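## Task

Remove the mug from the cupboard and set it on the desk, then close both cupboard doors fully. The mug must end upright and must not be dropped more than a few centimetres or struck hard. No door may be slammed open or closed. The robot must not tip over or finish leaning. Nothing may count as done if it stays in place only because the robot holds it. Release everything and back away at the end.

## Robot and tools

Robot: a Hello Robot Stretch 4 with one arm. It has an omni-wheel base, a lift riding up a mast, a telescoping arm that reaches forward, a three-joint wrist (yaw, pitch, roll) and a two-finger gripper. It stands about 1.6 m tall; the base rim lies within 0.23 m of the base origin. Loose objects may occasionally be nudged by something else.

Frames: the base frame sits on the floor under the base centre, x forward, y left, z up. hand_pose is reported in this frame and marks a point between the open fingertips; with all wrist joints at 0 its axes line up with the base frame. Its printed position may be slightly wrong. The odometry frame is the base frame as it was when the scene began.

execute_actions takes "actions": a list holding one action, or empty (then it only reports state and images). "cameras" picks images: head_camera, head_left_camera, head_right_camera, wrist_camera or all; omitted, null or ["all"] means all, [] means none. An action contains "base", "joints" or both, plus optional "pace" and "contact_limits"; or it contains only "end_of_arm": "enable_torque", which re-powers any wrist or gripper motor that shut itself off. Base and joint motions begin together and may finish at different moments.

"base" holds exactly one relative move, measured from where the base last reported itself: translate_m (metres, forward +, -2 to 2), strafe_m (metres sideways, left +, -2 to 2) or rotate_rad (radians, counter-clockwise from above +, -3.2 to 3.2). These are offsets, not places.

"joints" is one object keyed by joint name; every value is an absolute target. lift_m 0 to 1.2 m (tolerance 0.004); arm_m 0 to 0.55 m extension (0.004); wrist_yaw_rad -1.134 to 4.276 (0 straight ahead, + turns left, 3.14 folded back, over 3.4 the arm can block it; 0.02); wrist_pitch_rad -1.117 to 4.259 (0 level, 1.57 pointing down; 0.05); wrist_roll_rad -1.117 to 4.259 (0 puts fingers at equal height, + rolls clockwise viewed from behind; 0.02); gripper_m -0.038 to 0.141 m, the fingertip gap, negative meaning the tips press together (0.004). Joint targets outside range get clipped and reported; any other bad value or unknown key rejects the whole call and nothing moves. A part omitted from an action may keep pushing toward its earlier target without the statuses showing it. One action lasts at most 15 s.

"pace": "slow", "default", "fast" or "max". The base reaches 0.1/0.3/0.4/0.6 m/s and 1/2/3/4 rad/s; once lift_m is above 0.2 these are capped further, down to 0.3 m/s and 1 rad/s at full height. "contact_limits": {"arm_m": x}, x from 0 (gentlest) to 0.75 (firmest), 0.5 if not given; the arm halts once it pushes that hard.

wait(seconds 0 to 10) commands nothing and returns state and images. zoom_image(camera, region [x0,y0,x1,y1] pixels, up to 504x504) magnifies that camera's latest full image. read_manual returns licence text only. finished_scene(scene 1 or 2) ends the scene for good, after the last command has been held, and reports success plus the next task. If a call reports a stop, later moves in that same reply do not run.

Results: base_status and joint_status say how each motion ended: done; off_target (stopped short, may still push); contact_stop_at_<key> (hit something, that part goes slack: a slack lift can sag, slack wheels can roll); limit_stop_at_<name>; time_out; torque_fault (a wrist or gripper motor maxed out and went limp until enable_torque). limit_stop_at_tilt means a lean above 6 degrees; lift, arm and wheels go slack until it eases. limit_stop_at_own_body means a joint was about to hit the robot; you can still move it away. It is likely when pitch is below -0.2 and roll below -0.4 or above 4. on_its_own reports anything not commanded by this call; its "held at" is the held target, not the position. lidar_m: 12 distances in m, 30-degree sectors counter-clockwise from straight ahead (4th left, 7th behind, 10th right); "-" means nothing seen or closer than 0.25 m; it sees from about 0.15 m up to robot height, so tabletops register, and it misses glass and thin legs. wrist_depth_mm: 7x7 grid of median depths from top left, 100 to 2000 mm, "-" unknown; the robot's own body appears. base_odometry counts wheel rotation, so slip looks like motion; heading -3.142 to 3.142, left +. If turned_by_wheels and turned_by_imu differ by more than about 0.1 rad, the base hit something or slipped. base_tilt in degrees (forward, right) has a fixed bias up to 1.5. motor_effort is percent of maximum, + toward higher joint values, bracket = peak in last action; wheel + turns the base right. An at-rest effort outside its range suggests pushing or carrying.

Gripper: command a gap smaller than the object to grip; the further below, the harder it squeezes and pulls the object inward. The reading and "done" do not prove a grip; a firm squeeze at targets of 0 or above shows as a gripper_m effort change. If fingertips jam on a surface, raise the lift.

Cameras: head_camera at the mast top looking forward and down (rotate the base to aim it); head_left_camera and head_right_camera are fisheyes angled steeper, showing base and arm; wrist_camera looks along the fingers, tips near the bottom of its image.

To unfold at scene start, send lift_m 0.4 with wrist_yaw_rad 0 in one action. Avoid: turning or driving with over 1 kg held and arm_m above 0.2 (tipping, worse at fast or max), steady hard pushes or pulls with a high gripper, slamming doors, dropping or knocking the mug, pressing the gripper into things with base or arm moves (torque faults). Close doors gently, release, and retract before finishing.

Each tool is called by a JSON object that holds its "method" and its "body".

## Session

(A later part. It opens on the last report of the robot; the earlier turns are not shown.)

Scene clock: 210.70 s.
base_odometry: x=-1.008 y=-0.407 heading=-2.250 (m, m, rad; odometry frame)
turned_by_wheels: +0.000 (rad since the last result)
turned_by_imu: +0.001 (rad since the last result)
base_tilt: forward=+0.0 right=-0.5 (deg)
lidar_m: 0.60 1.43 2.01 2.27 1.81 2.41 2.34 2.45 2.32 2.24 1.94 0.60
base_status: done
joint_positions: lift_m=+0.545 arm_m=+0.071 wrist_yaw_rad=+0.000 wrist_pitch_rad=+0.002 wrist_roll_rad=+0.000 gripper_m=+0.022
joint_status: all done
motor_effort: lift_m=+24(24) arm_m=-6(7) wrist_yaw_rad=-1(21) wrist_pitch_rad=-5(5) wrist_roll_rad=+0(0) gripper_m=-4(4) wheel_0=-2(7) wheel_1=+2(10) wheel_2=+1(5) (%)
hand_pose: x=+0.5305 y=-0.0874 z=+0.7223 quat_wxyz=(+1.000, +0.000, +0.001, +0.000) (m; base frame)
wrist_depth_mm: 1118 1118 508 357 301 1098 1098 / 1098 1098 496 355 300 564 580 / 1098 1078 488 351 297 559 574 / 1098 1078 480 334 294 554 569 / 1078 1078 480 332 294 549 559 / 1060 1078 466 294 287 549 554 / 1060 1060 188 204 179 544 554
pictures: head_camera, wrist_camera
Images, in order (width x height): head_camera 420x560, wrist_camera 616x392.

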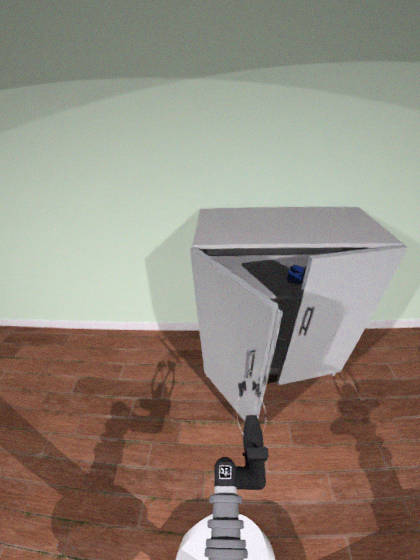

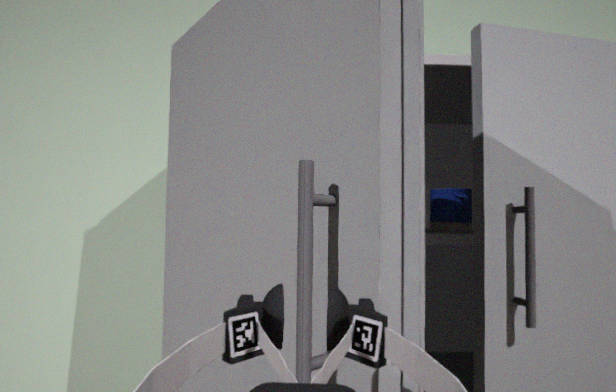

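{"method": "execute_actions", "body": {"actions": [{"base": {"strafe_m": -0.303}, "joints": {"gripper_m": 0.045}, "pace": "fast"}], "cameras": []}}

{"method": "execute_actions", "body": {"actions": [{"joints": {"arm_m": 0.33}, "pace": "fast"}], "cameras": ["head_camera", "wrist_camera"]}}

Scene clock: 217.47 s.
base_odometry: x=-1.244 y=-0.217 heading=-2.250 (m, m, rad; odometry frame)
turned_by_wheels: +0.000 (rad since the last result)
turned_by_imu: +0.000 (rad since the last result)
base_tilt: forward=+0.0 right=-0.4 (deg)
lidar_m: 0.57 0.60 2.00 2.26 2.10 2.43 2.34 2.47 2.02 1.94 1.94 0.90
base_status: done
joint_positions: lift_m=+0.545 arm_m=+0.071 wrist_yaw_rad=+0.000 wrist_pitch_rad=+0.002 wrist_roll_rad=+0.000 gripper_m=+0.045
joint_status: all done
motor_effort: lift_m=+23(24) arm_m=-6(6) wrist_yaw_rad=+0(1) wrist_pitch_rad=-7(5) wrist_roll_rad=+0(0) gripper_m=-5(6) wheel_0=-2(10) wheel_1=+1(9) wheel_2=+1(0) (%)
hand_pose: x=+0.5305 y=-0.0874 z=+0.7223 quat_wxyz=(+1.000, +0.000, +0.001, +0.000) (m; base frame)
wrist_depth_mm: 1118 1098 1118 569 1098 1098 1098 / 723 778 778 554 585 615 1098 / 750 1060 1078 554 580 609 1098 / 750 1060 1042 549 574 609 1098 / 732 976 1042 539 574 597 1060 / 759 1060 215 539 564 597 1078 / 759 917 820 530 191 591 1042
pictures: none
No camera images: the call's "cameras" was empty. Leave "cameras" out to get every camera's image.

Scene clock: 219.07 s.
base_odometry: x=-1.244 y=-0.217 heading=-2.250 (m, m, rad; odometry frame)
turned_by_wheels: +0.000 (rad since the last result)
turned_by_imu: +0.000 (rad since the last result)
base_tilt: forward=+0.1 right=-0.4 (deg)
lidar_m: 0.58 0.59 1.99 2.25 2.11 2.41 2.33 2.45 2.00 1.93 1.93 0.90
base_status: not commanded
joint_positions: lift_m=+0.545 arm_m=+0.329 wrist_yaw_rad=+0.000 wrist_pitch_rad=+0.002 wrist_roll_rad=+0.000 gripper_m=+0.045
joint_status: all done
motor_effort: lift_m=+23(23) arm_m=+6(8) wrist_yaw_rad=-3(0) wrist_pitch_rad=-4(5) wrist_roll_rad=+0(0) gripper_m=-4(3) wheel_0=-1(1) wheel_1=+0(1) wheel_2=+1(1) (%)
hand_pose: x=+0.7883 y=-0.0874 z=+0.7224 quat_wxyz=(+1.000, +0.000, +0.001, +0.000) (m; base frame)
wrist_depth_mm: 549 549 517 301 315 332 347 / 723 798 723 297 312 330 345 / 741 820 809 297 309 325 342 / 759 809 809 293 307 324 338 / 580 634 415 290 306 322 336 / 759 798 215 289 301 320 336 / 750 788 277 252 191 317 330
pictures: head_camera, wrist_camera
Images, in order (width x height): head_camera 420x560, wrist_camera 616x392.

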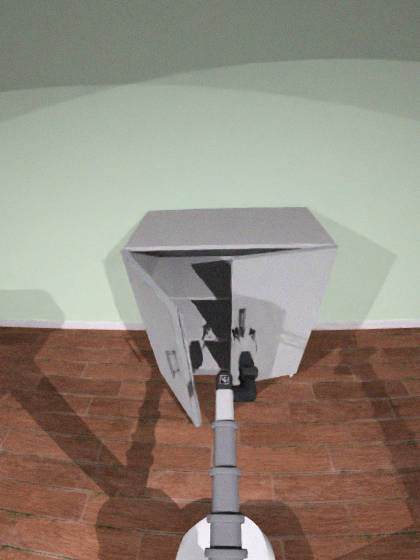

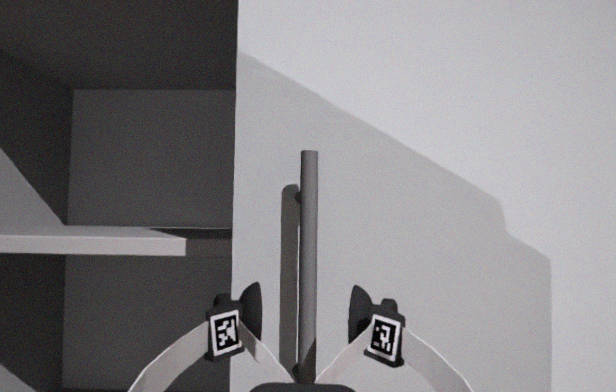

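{"method": "execute_actions", "body": {"actions": [{"joints": {"arm_m": 0.372, "gripper_m": 0.036}, "contact_limits": {"arm_m": 0.2}}], "cameras": []}}

{"method": "execute_actions", "body": {"actions": [{"joints": {"gripper_m": -0.015}}], "cameras": ["wrist_camera"]}}

Scene clock: 223.53 s.
base_odometry: x=-1.244 y=-0.217 heading=-2.250 (m, m, rad; odometry frame)
turned_by_wheels: +0.000 (rad since the last result)
turned_by_imu: +0.001 (rad since the last result)
base_tilt: forward=+0.0 right=-0.5 (deg)
lidar_m: 0.58 0.60 1.99 2.29 2.11 2.43 2.35 2.46 2.02 1.92 1.96 0.87
base_status: not commanded
joint_positions: lift_m=+0.545 arm_m=+0.371 wrist_yaw_rad=+0.000 wrist_pitch_rad=+0.002 wrist_roll_rad=+0.000 gripper_m=+0.036
joint_status: all done
motor_effort: lift_m=+24(23) arm_m=+7(7) wrist_yaw_rad=-1(0) wrist_pitch_rad=-4(5) wrist_roll_rad=+0(0) gripper_m=-5(2) wheel_0=-1(1) wheel_1=+1(1) wheel_2=+1(1) (%)
contact_limits: arm_m 0.2
hand_pose: x=+0.8303 y=-0.0874 z=+0.7224 quat_wxyz=(+1.000, +0.000, +0.001, +0.000) (m; base frame)
wrist_depth_mm: 549 549 492 258 271 285 297 / 715 778 668 257 268 283 296 / 750 778 778 252 266 279 294 / 750 759 768 249 265 278 291 / 580 627 373 250 263 276 289 / 750 750 239 246 262 274 286 / 732 750 190 213 186 272 282
pictures: none
No camera images: the call's "cameras" was empty. Leave "cameras" out to get every camera's image.

Scene clock: 224.80 s.
base_odometry: x=-1.244 y=-0.217 heading=-2.250 (m, m, rad; odometry frame)
turned_by_wheels: +0.000 (rad since the last result)
turned_by_imu: +0.000 (rad since the last result)
base_tilt: forward=+0.1 right=-0.4 (deg)
lidar_m: 0.59 0.59 1.97 2.25 2.09 2.44 2.32 2.45 2.01 1.93 1.94 0.89
base_status: not commanded
joint_positions: lift_m=+0.545 arm_m=+0.371 wrist_yaw_rad=-0.002 wrist_pitch_rad=+0.002 wrist_roll_rad=+0.000 gripper_m=-0.015
joint_status: all done
motor_effort: lift_m=+23(24) arm_m=+6(6) wrist_yaw_rad=+6(5) wrist_pitch_rad=-4(4) wrist_roll_rad=+0(0) gripper_m=-18(18) wheel_0=-2(2) wheel_1=+0(1) wheel_2=+0(1) (%)
hand_pose: x=+0.8301 y=-0.0880 z=+0.7224 quat_wxyz=(+1.000, +0.000, +0.001, -0.001) (m; base frame)
wrist_depth_mm: 549 549 488 253 266 282 296 / 723 778 668 250 264 279 294 / 750 768 242 247 263 277 291 / 750 759 241 245 259 274 289 / 580 627 238 243 258 272 287 / 750 750 236 208 256 271 283 / 741 750 178 207 179 270 281
pictures: wrist_camera
Images, in order (width x height): wrist_camera 616x392.

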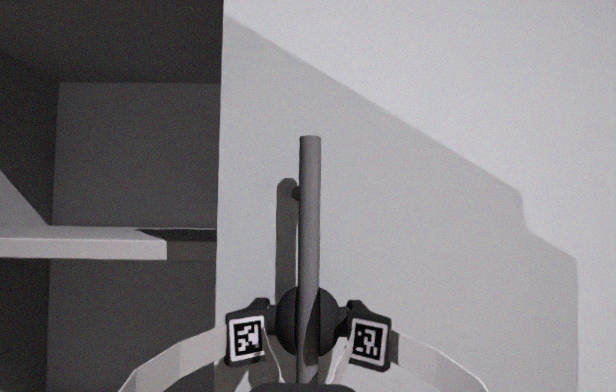

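{"method": "execute_actions", "body": {"actions": [{"base": {"strafe_m": -0.058}, "joints": {"arm_m": 0.266}}], "cameras": ["wrist_camera"]}}

Scene clock: 230.83 s.
base_odometry: x=-1.290 y=-0.180 heading=-2.249 (m, m, rad; odometry frame)
turned_by_wheels: +0.001 (rad since the last result)
turned_by_imu: +0.002 (rad since the last result)
base_tilt: forward=+0.0 right=-0.5 (deg)
lidar_m: 0.72 0.59 1.99 2.25 2.18 2.42 2.33 2.44 1.94 1.87 1.94 0.83
base_status: done
joint_positions: lift_m=+0.545 arm_m=+0.267 wrist_yaw_rad=+0.003 wrist_pitch_rad=+0.002 wrist_roll_rad=+0.000 gripper_m=-0.015
joint_status: all done
motor_effort: lift_m=+23(23) arm_m=-6(7) wrist_yaw_rad=-8(26) wrist_pitch_rad=-5(5) wrist_roll_rad=+0(0) gripper_m=-15(17) wheel_0=+2(13) wheel_1=+3(0) wheel_2=+2(5) (%)
hand_pose: x=+0.7267 y=-0.0866 z=+0.7224 quat_wxyz=(+1.000, +0.000, +0.001, +0.001) (m; base frame)
wrist_depth_mm: 549 549 236 257 293 342 402 / 741 788 235 253 290 338 394 / 831 866 232 249 287 336 389 / 831 878 230 243 286 332 389 / 750 854 227 242 285 330 384 / 831 854 221 209 282 327 379 / 809 842 178 207 177 325 377
pictures: wrist_camera
Images, in order (width x height): wrist_camera 616x392.

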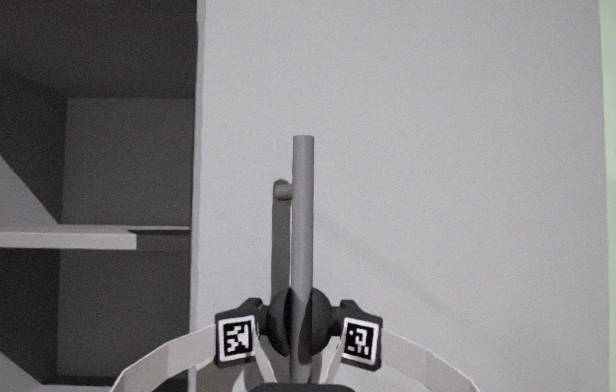

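{"method": "execute_actions", "body": {"actions": [{"base": {"strafe_m": -0.07}, "joints": {"arm_m": 0.18}}], "cameras": ["wrist_camera"]}}

Scene clock: 235.40 s.
base_odometry: x=-1.344 y=-0.136 heading=-2.250 (m, m, rad; odometry frame)
turned_by_wheels: +0.000 (rad since the last result)
turned_by_imu: +0.000 (rad since the last result)
base_tilt: forward=+0.0 right=-0.4 (deg)
lidar_m: 0.60 0.63 1.99 2.27 2.24 2.45 2.34 2.46 1.86 1.79 1.87 0.83
base_status: done
joint_positions: lift_m=+0.545 arm_m=+0.181 wrist_yaw_rad=-0.001 wrist_pitch_rad=+0.002 wrist_roll_rad=+0.000 gripper_m=-0.015
joint_status: all done
motor_effort: lift_m=+23(23) arm_m=-7(8) wrist_yaw_rad=+4(8) wrist_pitch_rad=-7(4) wrist_roll_rad=+0(0) gripper_m=-18(17) wheel_0=-1(8) wheel_1=-1(6) wheel_2=+0(3) (%)
hand_pose: x=+0.6405 y=-0.0878 z=+0.7223 quat_wxyz=(+1.000, +0.000, +0.001, -0.001) (m; base frame)
wrist_depth_mm: 580 585 220 264 342 488 1008 / 778 788 220 263 340 480 991 / 931 946 219 254 336 473 976 / 931 946 217 251 334 469 976 / 854 931 215 250 332 466 976 / 931 946 205 209 330 462 976 / 866 866 182 208 176 459 946
pictures: wrist_camera
Images, in order (width x height): wrist_camera 616x392.

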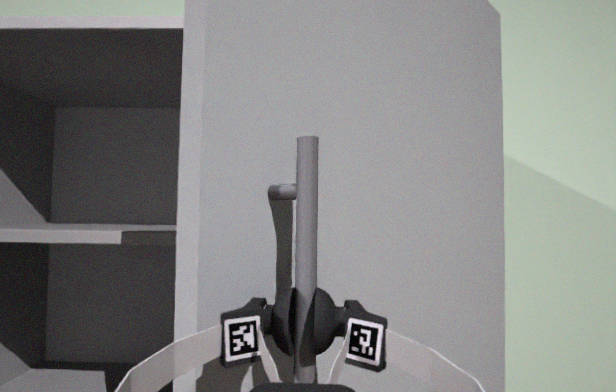

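{"method": "execute_actions", "body": {"actions": [{"base": {"strafe_m": -0.058}, "joints": {"arm_m": 0.143}}], "cameras": []}}

{"method": "execute_actions", "body": {"actions": [{"joints": {"gripper_m": 0.022}}], "cameras": ["head_camera", "wrist_camera"]}}

Scene clock: 238.87 s.
base_odometry: x=-1.389 y=-0.100 heading=-2.249 (m, m, rad; odometry frame)
turned_by_wheels: +0.001 (rad since the last result)
turned_by_imu: +0.001 (rad since the last result)
base_tilt: forward=-0.1 right=-0.4 (deg)
lidar_m: 0.57 0.65 2.01 2.30 2.30 2.45 2.35 2.46 1.82 1.74 1.81 0.82
base_status: done
joint_positions: lift_m=+0.545 arm_m=+0.144 wrist_yaw_rad=+0.003 wrist_pitch_rad=+0.003 wrist_roll_rad=+0.000 gripper_m=-0.015
joint_status: all done
motor_effort: lift_m=+23(23) arm_m=-4(12) wrist_yaw_rad=-8(12) wrist_pitch_rad=-6(8) wrist_roll_rad=+0(0) gripper_m=-14(20) wheel_0=+5(9) wheel_1=+2(11) wheel_2=+1(0) (%)
hand_pose: x=+0.6033 y=-0.0866 z=+0.7223 quat_wxyz=(+1.000, +0.000, +0.001, +0.001) (m; base frame)
wrist_depth_mm: 1042 1025 211 276 399 1025 1025 / 788 788 211 276 394 1025 1025 / 991 991 210 262 394 1008 991 / 991 991 210 252 389 1008 1008 / 931 976 208 251 387 1008 991 / 991 976 198 211 382 991 991 / 904 798 180 208 177 991 976
pictures: none
No camera images: the call's "cameras" was empty. Leave "cameras" out to get every camera's image.

Scene clock: 239.97 s.
base_odometry: x=-1.389 y=-0.100 heading=-2.249 (m, m, rad; odometry frame)
turned_by_wheels: +0.000 (rad since the last result)
turned_by_imu: +0.000 (rad since the last result)
base_tilt: forward=+0.0 right=-0.4 (deg)
lidar_m: 0.54 0.65 1.98 2.32 2.31 2.43 2.34 2.44 1.83 1.73 1.83 0.84
base_status: not commanded
joint_positions: lift_m=+0.545 arm_m=+0.144 wrist_yaw_rad=+0.002 wrist_pitch_rad=+0.002 wrist_roll_rad=+0.000 gripper_m=+0.022
joint_status: all done
motor_effort: lift_m=+23(23) arm_m=-3(4) wrist_yaw_rad=-4(11) wrist_pitch_rad=-5(6) wrist_roll_rad=+0(0) gripper_m=-6(16) wheel_0=+5(5) wheel_1=+1(2) wheel_2=+0(1) (%)
hand_pose: x=+0.6031 y=-0.0869 z=+0.7223 quat_wxyz=(+1.000, +0.000, +0.001, +0.001) (m; base frame)
wrist_depth_mm: 1025 1042 221 287 410 1025 1042 / 788 778 220 287 404 1025 1025 / 976 976 220 285 402 1008 1025 / 991 1008 218 283 399 1008 1008 / 917 615 219 282 397 991 1008 / 976 976 204 214 394 1008 991 / 904 866 190 211 179 1008 991
pictures: head_camera, wrist_camera
Images, in order (width x height): head_camera 420x560, wrist_camera 616x392.

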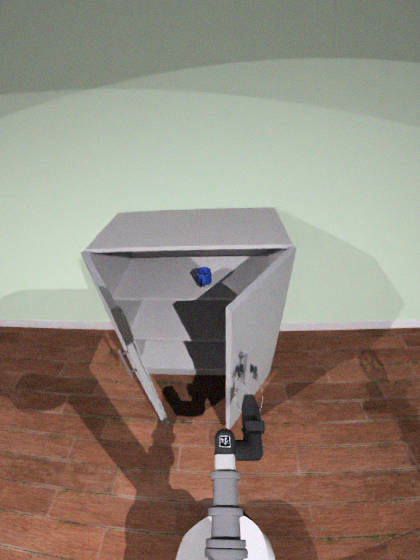

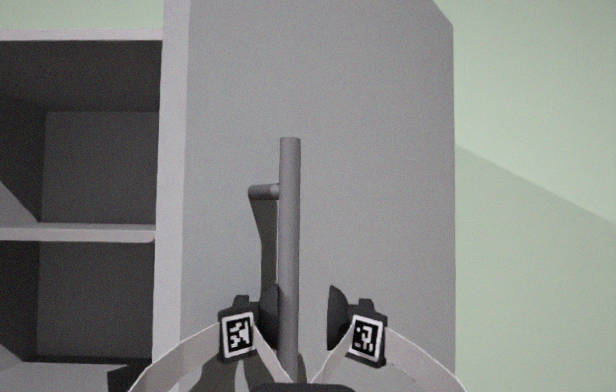

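{"method": "zoom_image", "body": {"camera": "head_camera", "region": [160, 240, 250, 330]}}

Region (160, 240, 250, 330) of head_camera's 420x560 image, scaled by 5.600, with more detail than that image has.

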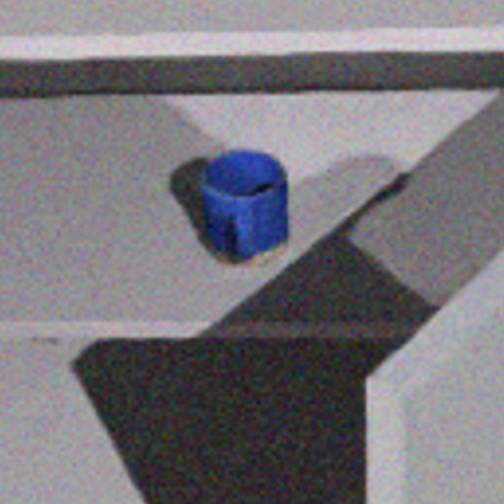

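{"method": "execute_actions", "body": {"actions": [{"base": {"strafe_m": 0.006}, "joints": {"arm_m": 0.06}}], "cameras": []}}

{"method": "execute_actions", "body": {"actions": [{"base": {"strafe_m": 0.195}, "joints": {"lift_m": 0.632, "gripper_m": 0.06}, "pace": "fast"}], "cameras": ["head_camera", "wrist_camera"]}}

Scene clock: 257.10 s.
base_odometry: x=-1.384 y=-0.104 heading=-2.249 (m, m, rad; odometry frame)
turned_by_wheels: +0.000 (rad since the last result)
turned_by_imu: +0.001 (rad since the last result)
base_tilt: forward=+0.1 right=-0.4 (deg)
lidar_m: 0.56 0.64 2.03 2.28 2.30 2.45 2.35 2.46 1.81 1.75 1.82 0.83
base_status: done
joint_positions: lift_m=+0.545 arm_m=+0.061 wrist_yaw_rad=+0.000 wrist_pitch_rad=+0.002 wrist_roll_rad=+0.000 gripper_m=+0.022
joint_status: all done
motor_effort: lift_m=+23(23) arm_m=-6(6) wrist_yaw_rad=+1(5) wrist_pitch_rad=-6(7) wrist_roll_rad=+0(0) gripper_m=-5(7) wheel_0=+0(4) wheel_1=+0(10) wheel_2=+1(0) (%)
hand_pose: x=+0.5205 y=-0.0874 z=+0.7223 quat_wxyz=(+1.000, +0.000, +0.001, +0.000) (m; base frame)
wrist_depth_mm: 1138 1098 307 362 525 1118 1118 / 788 778 307 362 517 1118 1118 / 1008 1098 296 357 512 1098 1098 / 1025 1078 294 327 508 1098 1098 / 991 1042 291 327 508 1078 1078 / 1042 1060 286 294 500 1098 1078 / 904 917 189 204 179 1078 1060
pictures: none
No camera images: the call's "cameras" was empty. Leave "cameras" out to get every camera's image.

Scene clock: 258.77 s.
base_odometry: x=-1.233 y=-0.226 heading=-2.249 (m, m, rad; odometry frame)
turned_by_wheels: +0.000 (rad since the last result)
turned_by_imu: +0.001 (rad since the last result)
base_tilt: forward=+0.0 right=-0.5 (deg)
lidar_m: 0.58 0.61 2.00 2.25 2.09 2.46 2.35 2.46 2.03 1.93 1.96 0.60
base_status: done
joint_positions: lift_m=+0.632 arm_m=+0.061 wrist_yaw_rad=+0.000 wrist_pitch_rad=+0.002 wrist_roll_rad=+0.000 gripper_m=+0.060
joint_status: all done
motor_effort: lift_m=+24(26) arm_m=-6(6) wrist_yaw_rad=-1(1) wrist_pitch_rad=-6(5) wrist_roll_rad=+0(0) gripper_m=-3(4) wheel_0=+0(9) wheel_1=+1(8) wheel_2=+1(1) (%)
hand_pose: x=+0.5205 y=-0.0874 z=+0.8093 quat_wxyz=(+1.000, +0.000, +0.001, +0.000) (m; base frame)
wrist_depth_mm: 312 1118 1118 1118 1138 340 1118 / 492 1118 1118 1098 1098 330 1118 / 508 917 904 891 891 322 1098 / 525 1060 1060 1060 1078 317 1098 / 691 931 1060 831 1060 312 1078 / 707 991 215 1042 676 307 750 / 723 946 1008 1060 1025 287 750
pictures: head_camera, wrist_camera
Images, in order (width x height): head_camera 420x560, wrist_camera 616x392.

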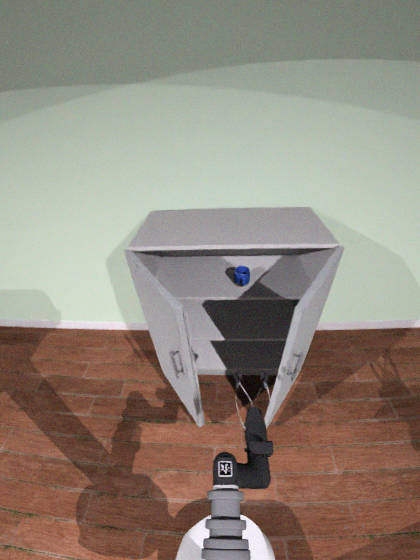

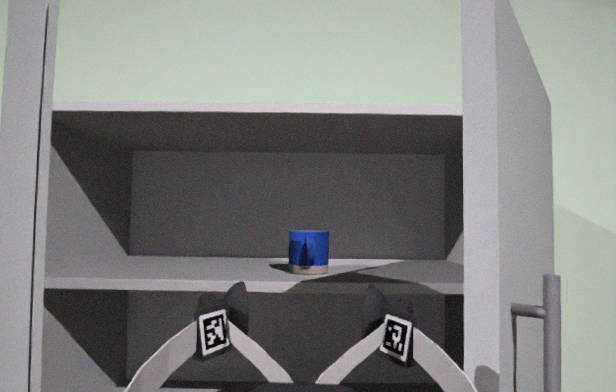

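{"method": "execute_actions", "body": {"actions": [{"base": {"translate_m": 0.2}, "joints": {"arm_m": 0.33, "gripper_m": 0.115}, "pace": "fast"}], "cameras": ["head_camera", "wrist_camera"]}}

Scene clock: 269.57 s.
base_odometry: x=-1.358 y=-0.382 heading=-2.249 (m, m, rad; odometry frame)
turned_by_wheels: +0.000 (rad since the last result)
turned_by_imu: +0.000 (rad since the last result)
base_tilt: forward=+0.1 right=-0.4 (deg)
lidar_m: 0.72 0.38 1.70 2.77 2.18 2.64 2.54 2.66 2.01 1.94 1.69 0.42
base_status: done
joint_positions: lift_m=+0.632 arm_m=+0.329 wrist_yaw_rad=+0.000 wrist_pitch_rad=+0.002 wrist_roll_rad=+0.000 gripper_m=+0.115
joint_status: all done
motor_effort: lift_m=+24(24) arm_m=+6(10) wrist_yaw_rad=+0(1) wrist_pitch_rad=-5(5) wrist_roll_rad=+0(0) gripper_m=-2(5) wheel_0=-1(5) wheel_1=-2(9) wheel_2=+0(11) (%)
hand_pose: x=+0.7883 y=-0.0874 z=+0.8094 quat_wxyz=(+1.000, +0.000, +0.001, +0.000) (m; base frame)
wrist_depth_mm: 370 370 370 370 368 362 359 / 530 530 525 525 517 517 504 / 615 621 615 615 615 621 591 / 609 615 615 609 615 615 585 / 609 603 609 303 609 609 585 / 452 410 421 293 427 488 484 / 283 252 255 274 256 276 296
pictures: head_camera, wrist_camera
Images, in order (width x height): head_camera 420x560, wrist_camera 616x392.

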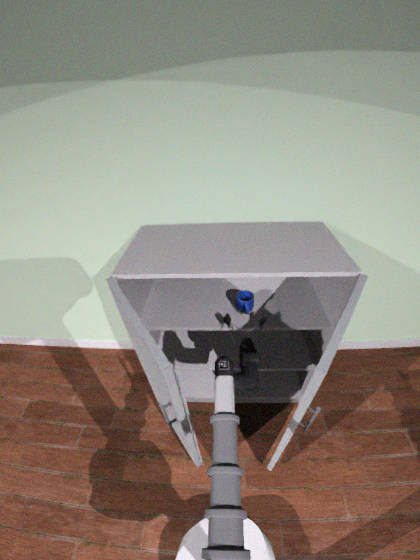

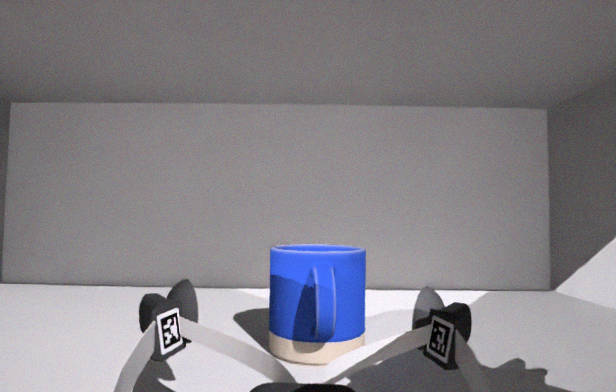

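{"method": "execute_actions", "body": {"actions": [{"base": {"strafe_m": -0.01}, "joints": {"lift_m": 0.675, "wrist_pitch_rad": 0.1, "gripper_m": 0.125}}], "cameras": []}}

{"method": "execute_actions", "body": {"actions": [{"joints": {"arm_m": 0.41, "wrist_pitch_rad": 0.2}, "contact_limits": {"arm_m": 0.2}}], "cameras": ["head_camera", "wrist_camera"]}}

Scene clock: 291.07 s.
base_odometry: x=-1.366 y=-0.375 heading=-2.249 (m, m, rad; odometry frame)
turned_by_wheels: +0.000 (rad since the last result)
turned_by_imu: +0.001 (rad since the last result)
base_tilt: forward=+0.0 right=-0.4 (deg)
lidar_m: 0.73 0.37 1.69 2.78 2.19 2.65 2.55 2.67 2.01 1.93 1.66 0.42
base_status: done
joint_positions: lift_m=+0.675 arm_m=+0.329 wrist_yaw_rad=+0.000 wrist_pitch_rad=+0.102 wrist_roll_rad=+0.000 gripper_m=+0.125
joint_status: all done
motor_effort: lift_m=+24(22) arm_m=+6(6) wrist_yaw_rad=+0(1) wrist_pitch_rad=-4(4) wrist_roll_rad=+0(1) gripper_m=+0(3) wheel_0=+1(6) wheel_1=+1(3) wheel_2=-1(1) (%)
hand_pose: x=+0.7869 y=-0.0874 z=+0.8236 quat_wxyz=(+0.999, +0.000, +0.051, +0.000) (m; base frame)
wrist_depth_mm: 373 373 373 370 368 364 357 / 603 603 597 591 580 574 517 / 603 603 609 603 603 603 580 / 603 609 609 609 609 609 574 / 609 609 609 357 609 615 574 / 427 368 436 296 445 413 449 / 298 271 289 152 277 276 310
pictures: none
No camera images: the call's "cameras" was empty. Leave "cameras" out to get every camera's image.

Scene clock: 292.23 s.
base_odometry: x=-1.366 y=-0.375 heading=-2.249 (m, m, rad; odometry frame)
turned_by_wheels: +0.000 (rad since the last result)
turned_by_imu: +0.000 (rad since the last result)
base_tilt: forward=+0.0 right=-0.4 (deg)
lidar_m: 0.72 0.38 1.72 2.78 2.18 2.66 2.55 2.67 1.99 1.93 1.67 0.40
base_status: not commanded
joint_positions: lift_m=+0.675 arm_m=+0.409 wrist_yaw_rad=+0.000 wrist_pitch_rad=+0.202 wrist_roll_rad=+0.000 gripper_m=+0.125
joint_status: all done
motor_effort: lift_m=+25(25) arm_m=+6(6) wrist_yaw_rad=-2(1) wrist_pitch_rad=-4(4) wrist_roll_rad=+0(0) gripper_m=-2(1) wheel_0=+1(1) wheel_1=+1(1) wheel_2=-1(1) (%)
contact_limits: arm_m 0.2
hand_pose: x=+0.8624 y=-0.0874 z=+0.7951 quat_wxyz=(+0.995, +0.000, +0.101, +0.000) (m; base frame)
wrist_depth_mm: 500 496 500 500 500 500 500 / 508 508 508 508 508 504 508 / 517 521 512 521 517 517 521 / 530 530 530 525 530 535 525 / 466 473 436 213 449 496 496 / 317 282 287 216 309 309 329 / 238 220 230 152 223 224 246
pictures: head_camera, wrist_camera
Images, in order (width x height): head_camera 420x560, wrist_camera 616x392.

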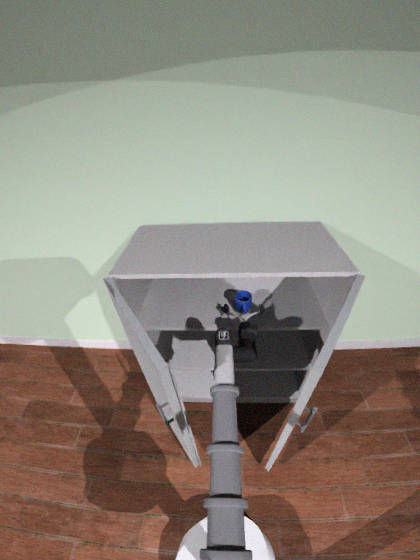

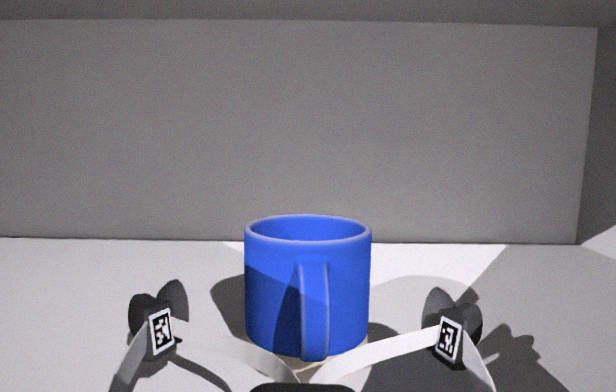

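{"method": "execute_actions", "body": {"actions": [{"joints": {"arm_m": 0.441, "gripper_m": 0.1}, "contact_limits": {"arm_m": 0.15}}], "cameras": ["wrist_camera"]}}

Scene clock: 299.40 s.
base_odometry: x=-1.366 y=-0.375 heading=-2.249 (m, m, rad; odometry frame)
turned_by_wheels: +0.000 (rad since the last result)
turned_by_imu: +0.001 (rad since the last result)
base_tilt: forward=+0.0 right=-0.4 (deg)
lidar_m: 0.73 0.39 1.70 2.77 2.18 2.65 2.55 2.65 2.02 1.94 1.67 0.41
base_status: not commanded
joint_positions: lift_m=+0.675 arm_m=+0.440 wrist_yaw_rad=+0.000 wrist_pitch_rad=+0.202 wrist_roll_rad=+0.000 gripper_m=+0.100
joint_status: all done
motor_effort: lift_m=+24(25) arm_m=+6(8) wrist_yaw_rad=-1(0) wrist_pitch_rad=-4(4) wrist_roll_rad=+0(0) gripper_m=-1(0) wheel_0=+1(1) wheel_1=+1(1) wheel_2=-1(1) (%)
contact_limits: arm_m 0.15
hand_pose: x=+0.8934 y=-0.0874 z=+0.7951 quat_wxyz=(+0.995, +0.000, +0.101, +0.000) (m; base frame)
wrist_depth_mm: 466 466 469 469 469 469 469 / 477 480 480 480 480 477 477 / 488 492 492 484 488 488 492 / 496 500 496 500 496 500 500 / 469 473 436 246 449 496 500 / 317 319 201 183 210 329 327 / 238 230 220 152 208 234 246
pictures: wrist_camera
Images, in order (width x height): wrist_camera 616x392.

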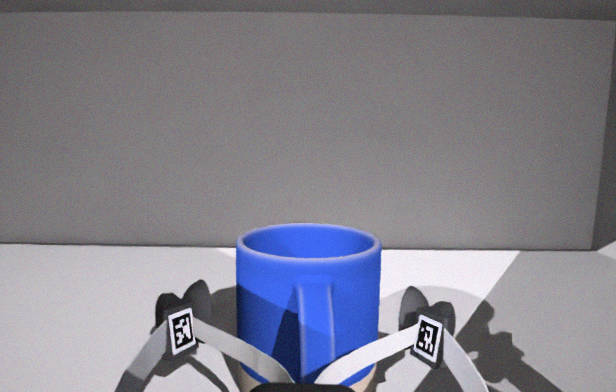

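{"method": "execute_actions", "body": {"actions": [{"joints": {"arm_m": 0.448, "gripper_m": 0.04}, "contact_limits": {"arm_m": 0.15}}], "cameras": ["wrist_camera"]}}

Scene clock: 304.70 s.
base_odometry: x=-1.366 y=-0.375 heading=-2.249 (m, m, rad; odometry frame)
turned_by_wheels: +0.000 (rad since the last result)
turned_by_imu: +0.001 (rad since the last result)
base_tilt: forward=+0.1 right=-0.5 (deg)
lidar_m: 0.73 0.40 1.72 2.78 2.19 2.65 2.55 2.64 2.01 1.94 1.68 0.41
base_status: not commanded
joint_positions: lift_m=+0.675 arm_m=+0.447 wrist_yaw_rad=+0.000 wrist_pitch_rad=+0.204 wrist_roll_rad=+0.000 gripper_m=+0.040
joint_status: all done
motor_effort: lift_m=+24(24) arm_m=+6(7) wrist_yaw_rad=+1(2) wrist_pitch_rad=-11(11) wrist_roll_rad=+0(0) gripper_m=-20(24) wheel_0=+1(1) wheel_1=+1(1) wheel_2=-1(1) (%)
contact_limits: arm_m 0.15
hand_pose: x=+0.9003 y=-0.0875 z=+0.7944 quat_wxyz=(+0.995, +0.000, +0.102, +0.000) (m; base frame)
wrist_depth_mm: 462 462 462 462 462 462 459 / 466 473 469 473 469 473 473 / 480 484 484 484 480 484 480 / 492 492 492 492 488 492 492 / 459 466 430 232 439 484 488 / 314 315 184 162 189 324 324 / 236 174 181 138 179 220 242
pictures: wrist_camera
Images, in order (width x height): wrist_camera 616x392.

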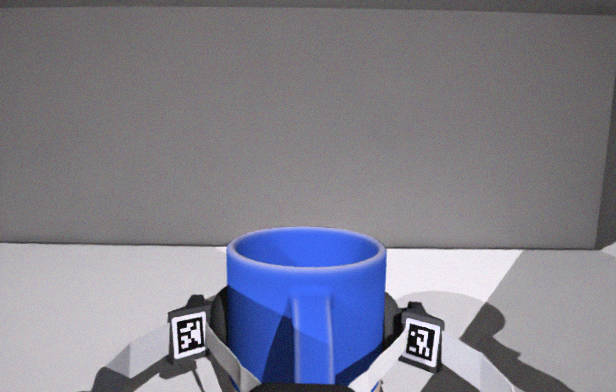

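{"method": "execute_actions", "body": {"actions": [{"joints": {"lift_m": 0.695}}], "cameras": []}}

{"method": "execute_actions", "body": {"actions": [{"base": {"translate_m": -0.2}, "joints": {"arm_m": 0.02}}], "cameras": ["head_camera", "wrist_camera"]}}

Scene clock: 332.40 s.
base_odometry: x=-1.366 y=-0.375 heading=-2.249 (m, m, rad; odometry frame)
turned_by_wheels: +0.000 (rad since the last result)
turned_by_imu: +0.001 (rad since the last result)
base_tilt: forward=+0.0 right=-0.5 (deg)
lidar_m: 0.73 0.39 1.71 2.78 2.17 2.64 2.55 2.65 2.02 1.94 1.66 0.42
base_status: not commanded
joint_positions: lift_m=+0.695 arm_m=+0.447 wrist_yaw_rad=+0.000 wrist_pitch_rad=+0.205 wrist_roll_rad=+0.000 gripper_m=+0.040
joint_status: all done
motor_effort: lift_m=+26(30) arm_m=+6(6) wrist_yaw_rad=+1(0) wrist_pitch_rad=-14(13) wrist_roll_rad=+0(0) gripper_m=-20(20) wheel_0=+1(1) wheel_1=+1(1) wheel_2=-1(1) (%)
hand_pose: x=+0.9002 y=-0.0875 z=+0.8141 quat_wxyz=(+0.995, +0.000, +0.102, +0.000) (m; base frame)
wrist_depth_mm: 462 459 462 459 462 459 449 / 473 473 469 473 473 473 473 / 480 480 480 480 480 480 484 / 492 492 492 492 492 492 492 / 496 500 488 232 496 500 500 / 353 357 184 162 189 368 368 / 268 175 180 138 180 251 276
pictures: none
No camera images: the call's "cameras" was empty. Leave "cameras" out to get every camera's image.

Scene clock: 334.77 s.
base_odometry: x=-1.240 y=-0.220 heading=-2.249 (m, m, rad; odometry frame)
turned_by_wheels: +0.000 (rad since the last result)
turned_by_imu: +0.001 (rad since the last result)
base_tilt: forward=+0.0 right=-0.5 (deg)
lidar_m: 0.57 0.61 2.01 2.26 2.10 2.42 2.34 2.46 2.02 1.93 1.97 0.60
base_status: done
joint_positions: lift_m=+0.695 arm_m=+0.021 wrist_yaw_rad=+0.000 wrist_pitch_rad=+0.205 wrist_roll_rad=+0.000 gripper_m=+0.040
joint_status: all done
motor_effort: lift_m=+26(25) arm_m=-6(6) wrist_yaw_rad=+0(0) wrist_pitch_rad=-14(14) wrist_roll_rad=+0(0) gripper_m=-18(20) wheel_0=+0(3) wheel_1=+0(4) wheel_2=+0(9) (%)
hand_pose: x=+0.4744 y=-0.0875 z=+0.8140 quat_wxyz=(+0.995, +0.000, +0.102, +0.000) (m; base frame)
wrist_depth_mm: 492 1042 1042 1042 1060 310 1042 / 504 946 991 991 946 325 1060 / 330 1098 1078 1078 1078 343 1118 / 330 960 1025 1042 1060 366 1138 / 345 1025 732 233 723 353 1160 / 349 1025 183 162 189 364 1182 / 359 174 181 138 180 357 1205
pictures: head_camera, wrist_camera
Images, in order (width x height): head_camera 420x560, wrist_camera 616x392.

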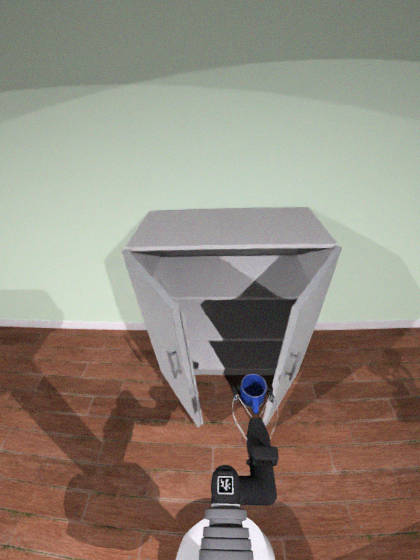

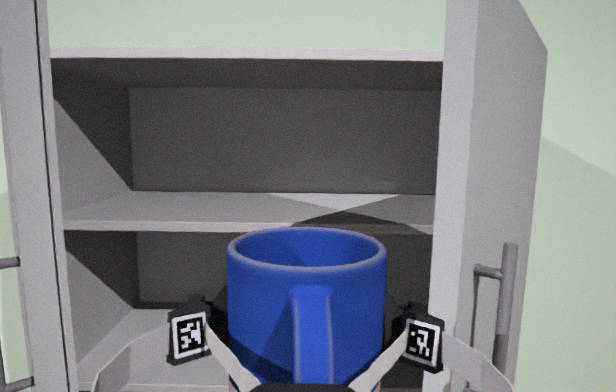

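{"method": "execute_actions", "body": {"actions": [{"base": {"strafe_m": 0.21}, "joints": {"lift_m": 0.31, "wrist_yaw_rad": 2.4, "gripper_m": 0.033}}], "cameras": ["head_camera", "head_left_camera", "wrist_camera"]}}

Scene clock: 341.93 s.
base_odometry: x=-1.077 y=-0.352 heading=-2.249 (m, m, rad; odometry frame)
turned_by_wheels: +0.000 (rad since the last result)
turned_by_imu: +0.002 (rad since the last result)
base_tilt: forward=+0.0 right=-0.4 (deg)
lidar_m: 0.57 1.43 2.00 2.27 1.90 2.41 2.35 2.46 2.23 2.14 1.97 0.71
base_status: done
joint_positions: lift_m=+0.310 arm_m=+0.021 wrist_yaw_rad=+2.400 wrist_pitch_rad=+0.205 wrist_roll_rad=+0.000 gripper_m=+0.033
joint_status: all done
motor_effort: lift_m=+18(22) arm_m=-6(6) wrist_yaw_rad=+1(8) wrist_pitch_rad=-13(15) wrist_roll_rad=+0(0) gripper_m=-22(23) wheel_0=+1(6) wheel_1=+0(6) wheel_2=+1(1) (%)
hand_pose: x=+0.0428 y=+0.2553 z=+0.4297 quat_wxyz=(+0.361, -0.095, +0.037, +0.927) (m; base frame)
wrist_depth_mm: - - - - - - - / - - - - - - - / - - - - - - - / - - - - - - - / 1756 1756 1661 229 1661 1863 1863 / 1205 1205 181 159 184 1229 1205 / 891 172 180 136 178 174 917
pictures: head_camera, head_left_camera, wrist_camera
Images, in order (width x height): head_camera 420x560, head_left_camera 420x672, wrist_camera 616x392.

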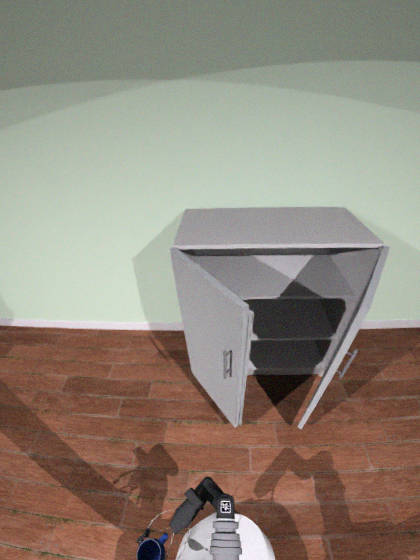

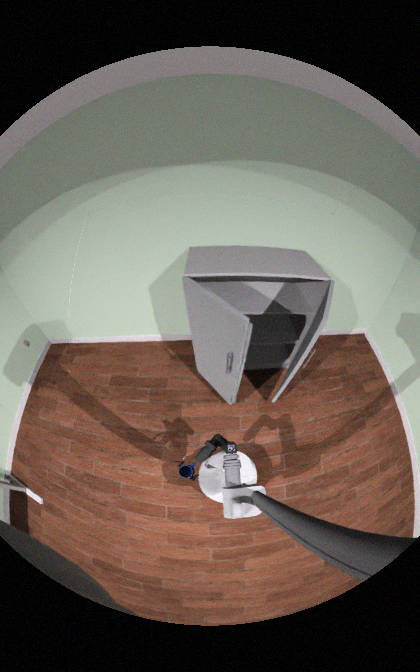

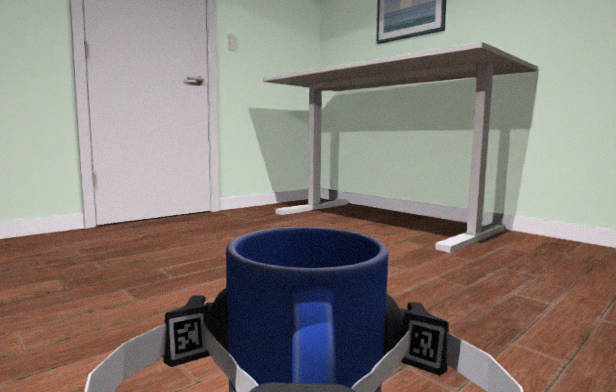

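{"method": "execute_actions", "body": {"actions": [{"base": {"translate_m": 0.2}, "joints": {"arm_m": 0.2, "wrist_yaw_rad": 2.85}, "pace": "fast"}], "cameras": ["head_camera", "head_left_camera"]}}

Scene clock: 350.33 s.
base_odometry: x=-1.202 y=-0.507 heading=-2.249 (m, m, rad; odometry frame)
turned_by_wheels: +0.000 (rad since the last result)
turned_by_imu: +0.001 (rad since the last result)
base_tilt: forward=+0.1 right=-0.5 (deg)
lidar_m: 0.37 0.71 1.74 2.55 1.97 2.59 2.55 2.67 2.23 2.15 0.55 0.69
base_status: done
joint_positions: lift_m=+0.310 arm_m=+0.199 wrist_yaw_rad=+2.850 wrist_pitch_rad=+0.205 wrist_roll_rad=+0.000 gripper_m=+0.033
joint_status: all done
motor_effort: lift_m=+18(18) arm_m=+6(8) wrist_yaw_rad=+3(8) wrist_pitch_rad=-13(14) wrist_roll_rad=+0(0) gripper_m=-20(21) wheel_0=+0(5) wheel_1=+0(10) wheel_2=+0(12) (%)
hand_pose: x=+0.1246 y=+0.1650 z=+0.4296 quat_wxyz=(+0.145, -0.101, +0.015, +0.984) (m; base frame)
wrist_depth_mm: 198 - - - - - - / 200 - - - - - - / 307 - - - - - - / - - - - - - - / 1756 1808 1661 229 1661 1808 1863 / 1182 1205 181 160 183 1229 1229 / 904 171 181 136 178 174 931
pictures: head_camera, head_left_camera
Images, in order (width x height): head_camera 420x560, head_left_camera 420x672.

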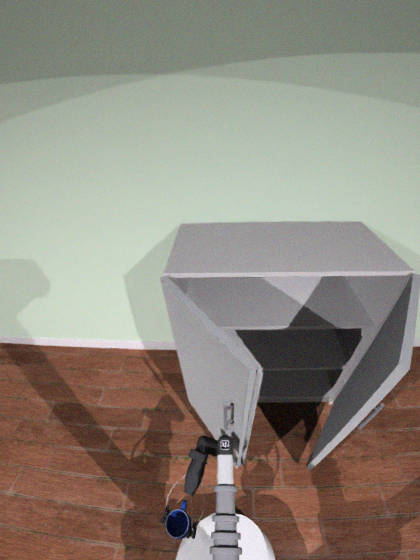

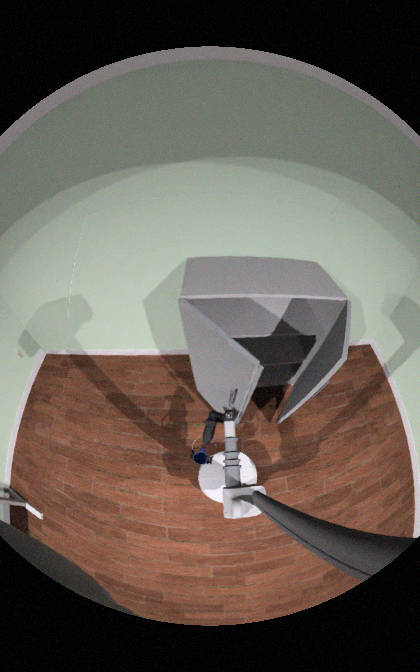

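{"method": "execute_actions", "body": {"actions": []}}

Scene clock: 362.77 s.
base_odometry: x=-1.202 y=-0.507 heading=-2.249 (m, m, rad; odometry frame)
turned_by_wheels: +0.000 (rad since the last result)
turned_by_imu: +0.000 (rad since the last result)
base_tilt: forward=+0.0 right=-0.4 (deg)
lidar_m: 0.38 0.70 1.71 2.58 1.94 2.63 2.55 2.67 2.21 2.14 0.55 0.69
base_status: done
joint_positions: lift_m=+0.310 arm_m=+0.199 wrist_yaw_rad=+2.850 wrist_pitch_rad=+0.205 wrist_roll_rad=+0.000 gripper_m=+0.033
joint_status: all done
motor_effort: lift_m=+19(18) arm_m=+6(8) wrist_yaw_rad=+2(8) wrist_pitch_rad=-13(14) wrist_roll_rad=+0(0) gripper_m=-21(21) wheel_0=+0(5) wheel_1=+0(10) wheel_2=+0(12) (%)
hand_pose: x=+0.1246 y=+0.1650 z=+0.4296 quat_wxyz=(+0.145, -0.101, +0.015, +0.984) (m; base frame)
wrist_depth_mm: 198 - - - - - - / 200 - - - - - - / 307 - - - - - - / - - - - - - - / 1756 1756 1618 230 1661 1863 1863 / 1182 1182 181 160 184 1229 1229 / 891 171 181 136 178 174 931
pictures: head_camera, head_left_camera, head_right_camera, wrist_camera
Images, in order (width x height): head_camera 420x560, head_left_camera 420x672, head_right_camera 420x672, wrist_camera 616x392.

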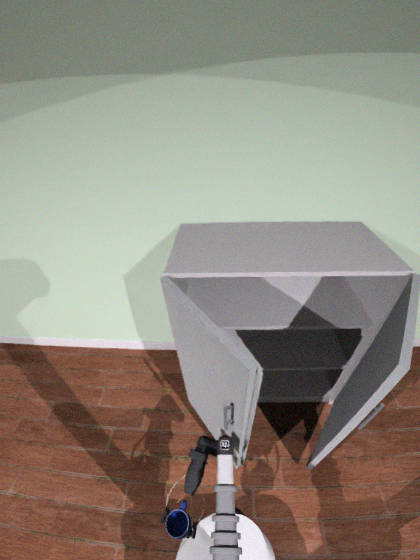

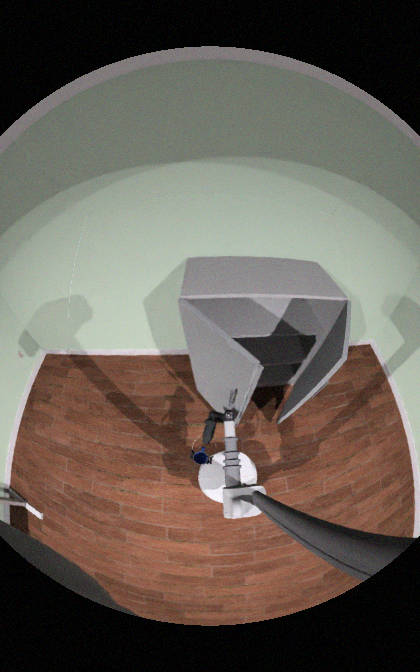

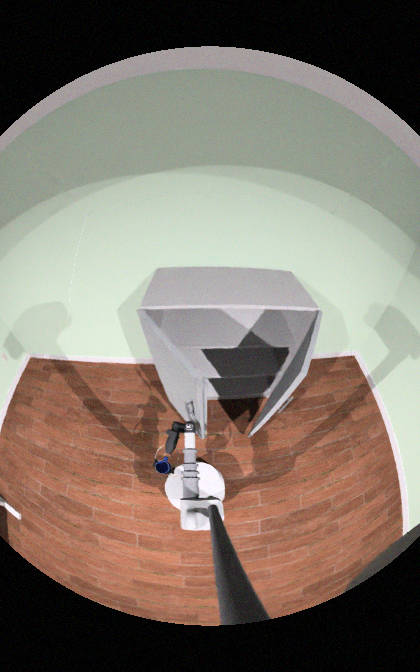

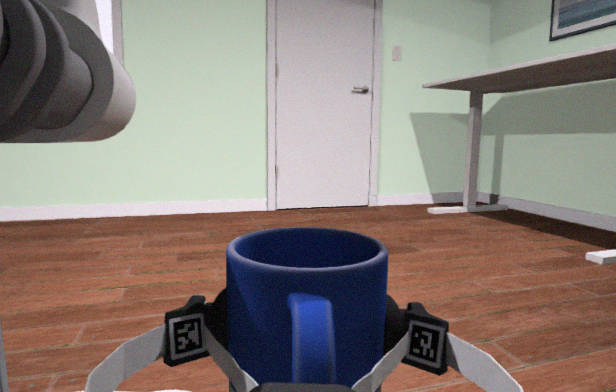

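{"method": "execute_actions", "body": {"actions": [{"joints": {"arm_m": 0.32}, "pace": "slow", "contact_limits": {"arm_m": 0.35}}], "cameras": ["head_camera"]}}

Scene clock: 373.87 s.
base_odometry: x=-1.202 y=-0.507 heading=-2.249 (m, m, rad; odometry frame)
turned_by_wheels: +0.000 (rad since the last result)
turned_by_imu: +0.001 (rad since the last result)
base_tilt: forward=+0.0 right=-0.4 (deg)
lidar_m: 0.42 0.73 1.71 2.56 1.94 2.59 2.55 2.67 2.23 2.15 0.54 0.41
base_status: not commanded
joint_positions: lift_m=+0.310 arm_m=+0.319 wrist_yaw_rad=+2.850 wrist_pitch_rad=+0.205 wrist_roll_rad=+0.000 gripper_m=+0.033
joint_status: all done
motor_effort: lift_m=+18(18) arm_m=+6(7) wrist_yaw_rad=+0(1) wrist_pitch_rad=-14(13) wrist_roll_rad=+0(0) gripper_m=-22(22) wheel_0=+1(1) wheel_1=+1(0) wheel_2=+0(0) (%)
contact_limits: arm_m 0.35
hand_pose: x=+0.2444 y=+0.1650 z=+0.4296 quat_wxyz=(+0.145, -0.101, +0.015, +0.984) (m; base frame)
wrist_depth_mm: 263 - - - - - - / 206 517 - - - - - / 397 - - - - - - / - - - - - - - / 1618 1756 1618 229 1661 1808 1863 / 1078 1182 181 160 184 1255 1205 / 492 172 181 136 178 174 917
pictures: head_camera
Images, in order (width x height): head_camera 420x560.

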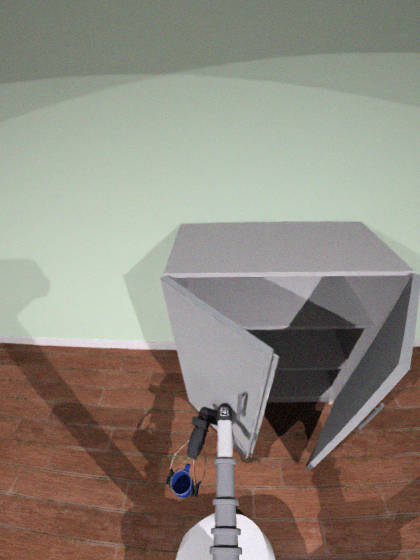

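{"method": "execute_actions", "body": {"actions": [{"base": {"strafe_m": -0.09}, "joints": {"arm_m": 0.42}, "contact_limits": {"arm_m": 0.35}}], "cameras": ["head_camera"]}}

Scene clock: 377.13 s.
base_odometry: x=-1.272 y=-0.451 heading=-2.249 (m, m, rad; odometry frame)
turned_by_wheels: +0.000 (rad since the last result)
turned_by_imu: +0.000 (rad since the last result)
base_tilt: forward=+0.0 right=-0.4 (deg)
lidar_m: 0.62 0.74 1.70 2.66 2.08 2.63 2.55 2.68 2.14 2.06 0.54 0.48
base_status: done
joint_positions: lift_m=+0.310 arm_m=+0.419 wrist_yaw_rad=+2.850 wrist_pitch_rad=+0.205 wrist_roll_rad=+0.000 gripper_m=+0.033
joint_status: all done
motor_effort: lift_m=+18(19) arm_m=+6(7) wrist_yaw_rad=+0(1) wrist_pitch_rad=-14(14) wrist_roll_rad=+0(0) gripper_m=-21(21) wheel_0=+0(8) wheel_1=+1(6) wheel_2=-1(1) (%)
contact_limits: arm_m 0.35
hand_pose: x=+0.3445 y=+0.1650 z=+0.4296 quat_wxyz=(+0.145, -0.101, +0.015, +0.984) (m; base frame)
wrist_depth_mm: 496 - - - - - - / 239 549 - - - - - / 492 - - - - - - / 549 - - - - - - / 569 1808 1618 229 1661 1863 1808 / 597 1205 181 159 184 1255 1229 / 539 171 181 136 178 174 904
pictures: head_camera
Images, in order (width x height): head_camera 420x560.

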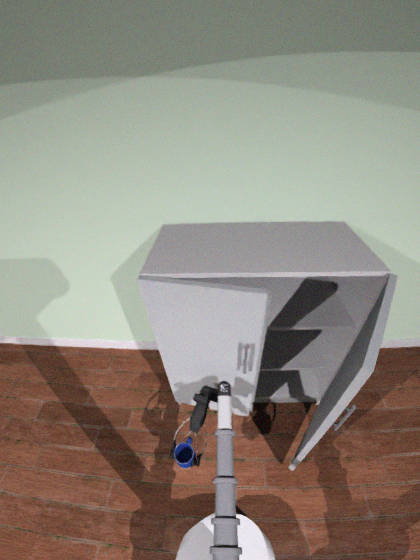

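{"method": "execute_actions", "body": {"actions": [], "cameras": ["head_camera"]}}

Scene clock: 378.53 s.
base_odometry: x=-1.272 y=-0.451 heading=-2.249 (m, m, rad; odometry frame)
turned_by_wheels: +0.000 (rad since the last result)
turned_by_imu: +0.000 (rad since the last result)
base_tilt: forward=+0.0 right=-0.4 (deg)
lidar_m: 0.64 0.71 1.71 2.66 2.07 2.64 2.53 2.67 2.14 2.07 0.54 0.46
base_status: done
joint_positions: lift_m=+0.310 arm_m=+0.419 wrist_yaw_rad=+2.850 wrist_pitch_rad=+0.205 wrist_roll_rad=+0.000 gripper_m=+0.033
joint_status: all done
motor_effort: lift_m=+18(19) arm_m=+6(7) wrist_yaw_rad=-1(1) wrist_pitch_rad=-13(14) wrist_roll_rad=+0(0) gripper_m=-21(21) wheel_0=+0(8) wheel_1=+1(6) wheel_2=-1(1) (%)
contact_limits: arm_m 0.35
hand_pose: x=+0.3445 y=+0.1650 z=+0.4296 quat_wxyz=(+0.145, -0.101, +0.015, +0.984) (m; base frame)
wrist_depth_mm: 492 - - - - - - / 239 544 - - - - - / 488 - - - - - - / 544 - - - - - - / 564 1808 1618 229 1661 1808 1808 / 585 1205 181 159 183 1229 1229 / 539 172 181 136 178 174 917
pictures: head_camera
Images, in order (width x height): head_camera 420x560.

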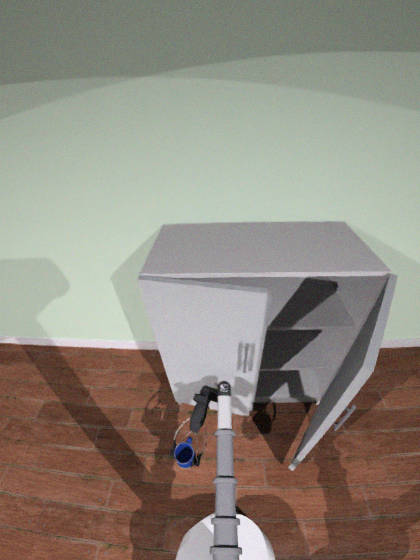

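{"method": "execute_actions", "body": {"actions": [{"joints": {"arm_m": 0.535}, "pace": "slow", "contact_limits": {"arm_m": 0.2}}], "cameras": ["head_camera"]}}

Scene clock: 382.63 s.
base_odometry: x=-1.272 y=-0.451 heading=-2.249 (m, m, rad; odometry frame)
turned_by_wheels: +0.000 (rad since the last result)
turned_by_imu: +0.000 (rad since the last result)
base_tilt: forward=+0.1 right=-0.4 (deg)
lidar_m: 0.69 0.74 1.73 2.66 2.05 2.64 2.55 2.67 2.13 2.05 0.54 0.48
base_status: not commanded
joint_positions: lift_m=+0.310 arm_m=+0.511 wrist_yaw_rad=+2.857 wrist_pitch_rad=+0.206 wrist_roll_rad=+0.000 gripper_m=+0.033
joint_status: arm_m contact_stop (moved +0.092 of +0.116)
on_its_own: arm_m is slack since a contact_stop (your +0.535 is given up); wrist_yaw_rad is at rest, and its effort (-19) is outside its rest range (-13 to +13)
motor_effort: lift_m=+18(19) arm_m=+0(18) wrist_yaw_rad=-19(48) wrist_pitch_rad=-15(15) wrist_roll_rad=+0(0) gripper_m=-21(22) wheel_0=+2(3) wheel_1=+3(6) wheel_2=-7(12) (%)
contact_limits: arm_m 0.2
hand_pose: x=+0.4352 y=+0.1633 z=+0.4295 quat_wxyz=(+0.141, -0.102, +0.015, +0.985) (m; base frame)
wrist_depth_mm: 399 - - - - - - / 234 597 - - - - - / 569 - - - - - - / - - - - - - - / 1464 1808 1661 229 1661 1808 1808 / 668 723 181 160 184 1229 1229 / 539 171 181 136 178 174 917
pictures: head_camera
Images, in order (width x height): head_camera 420x560.

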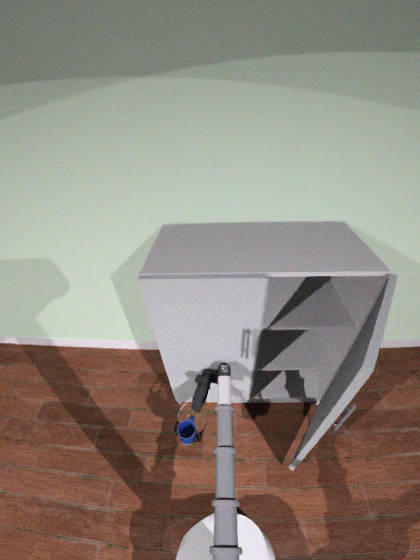

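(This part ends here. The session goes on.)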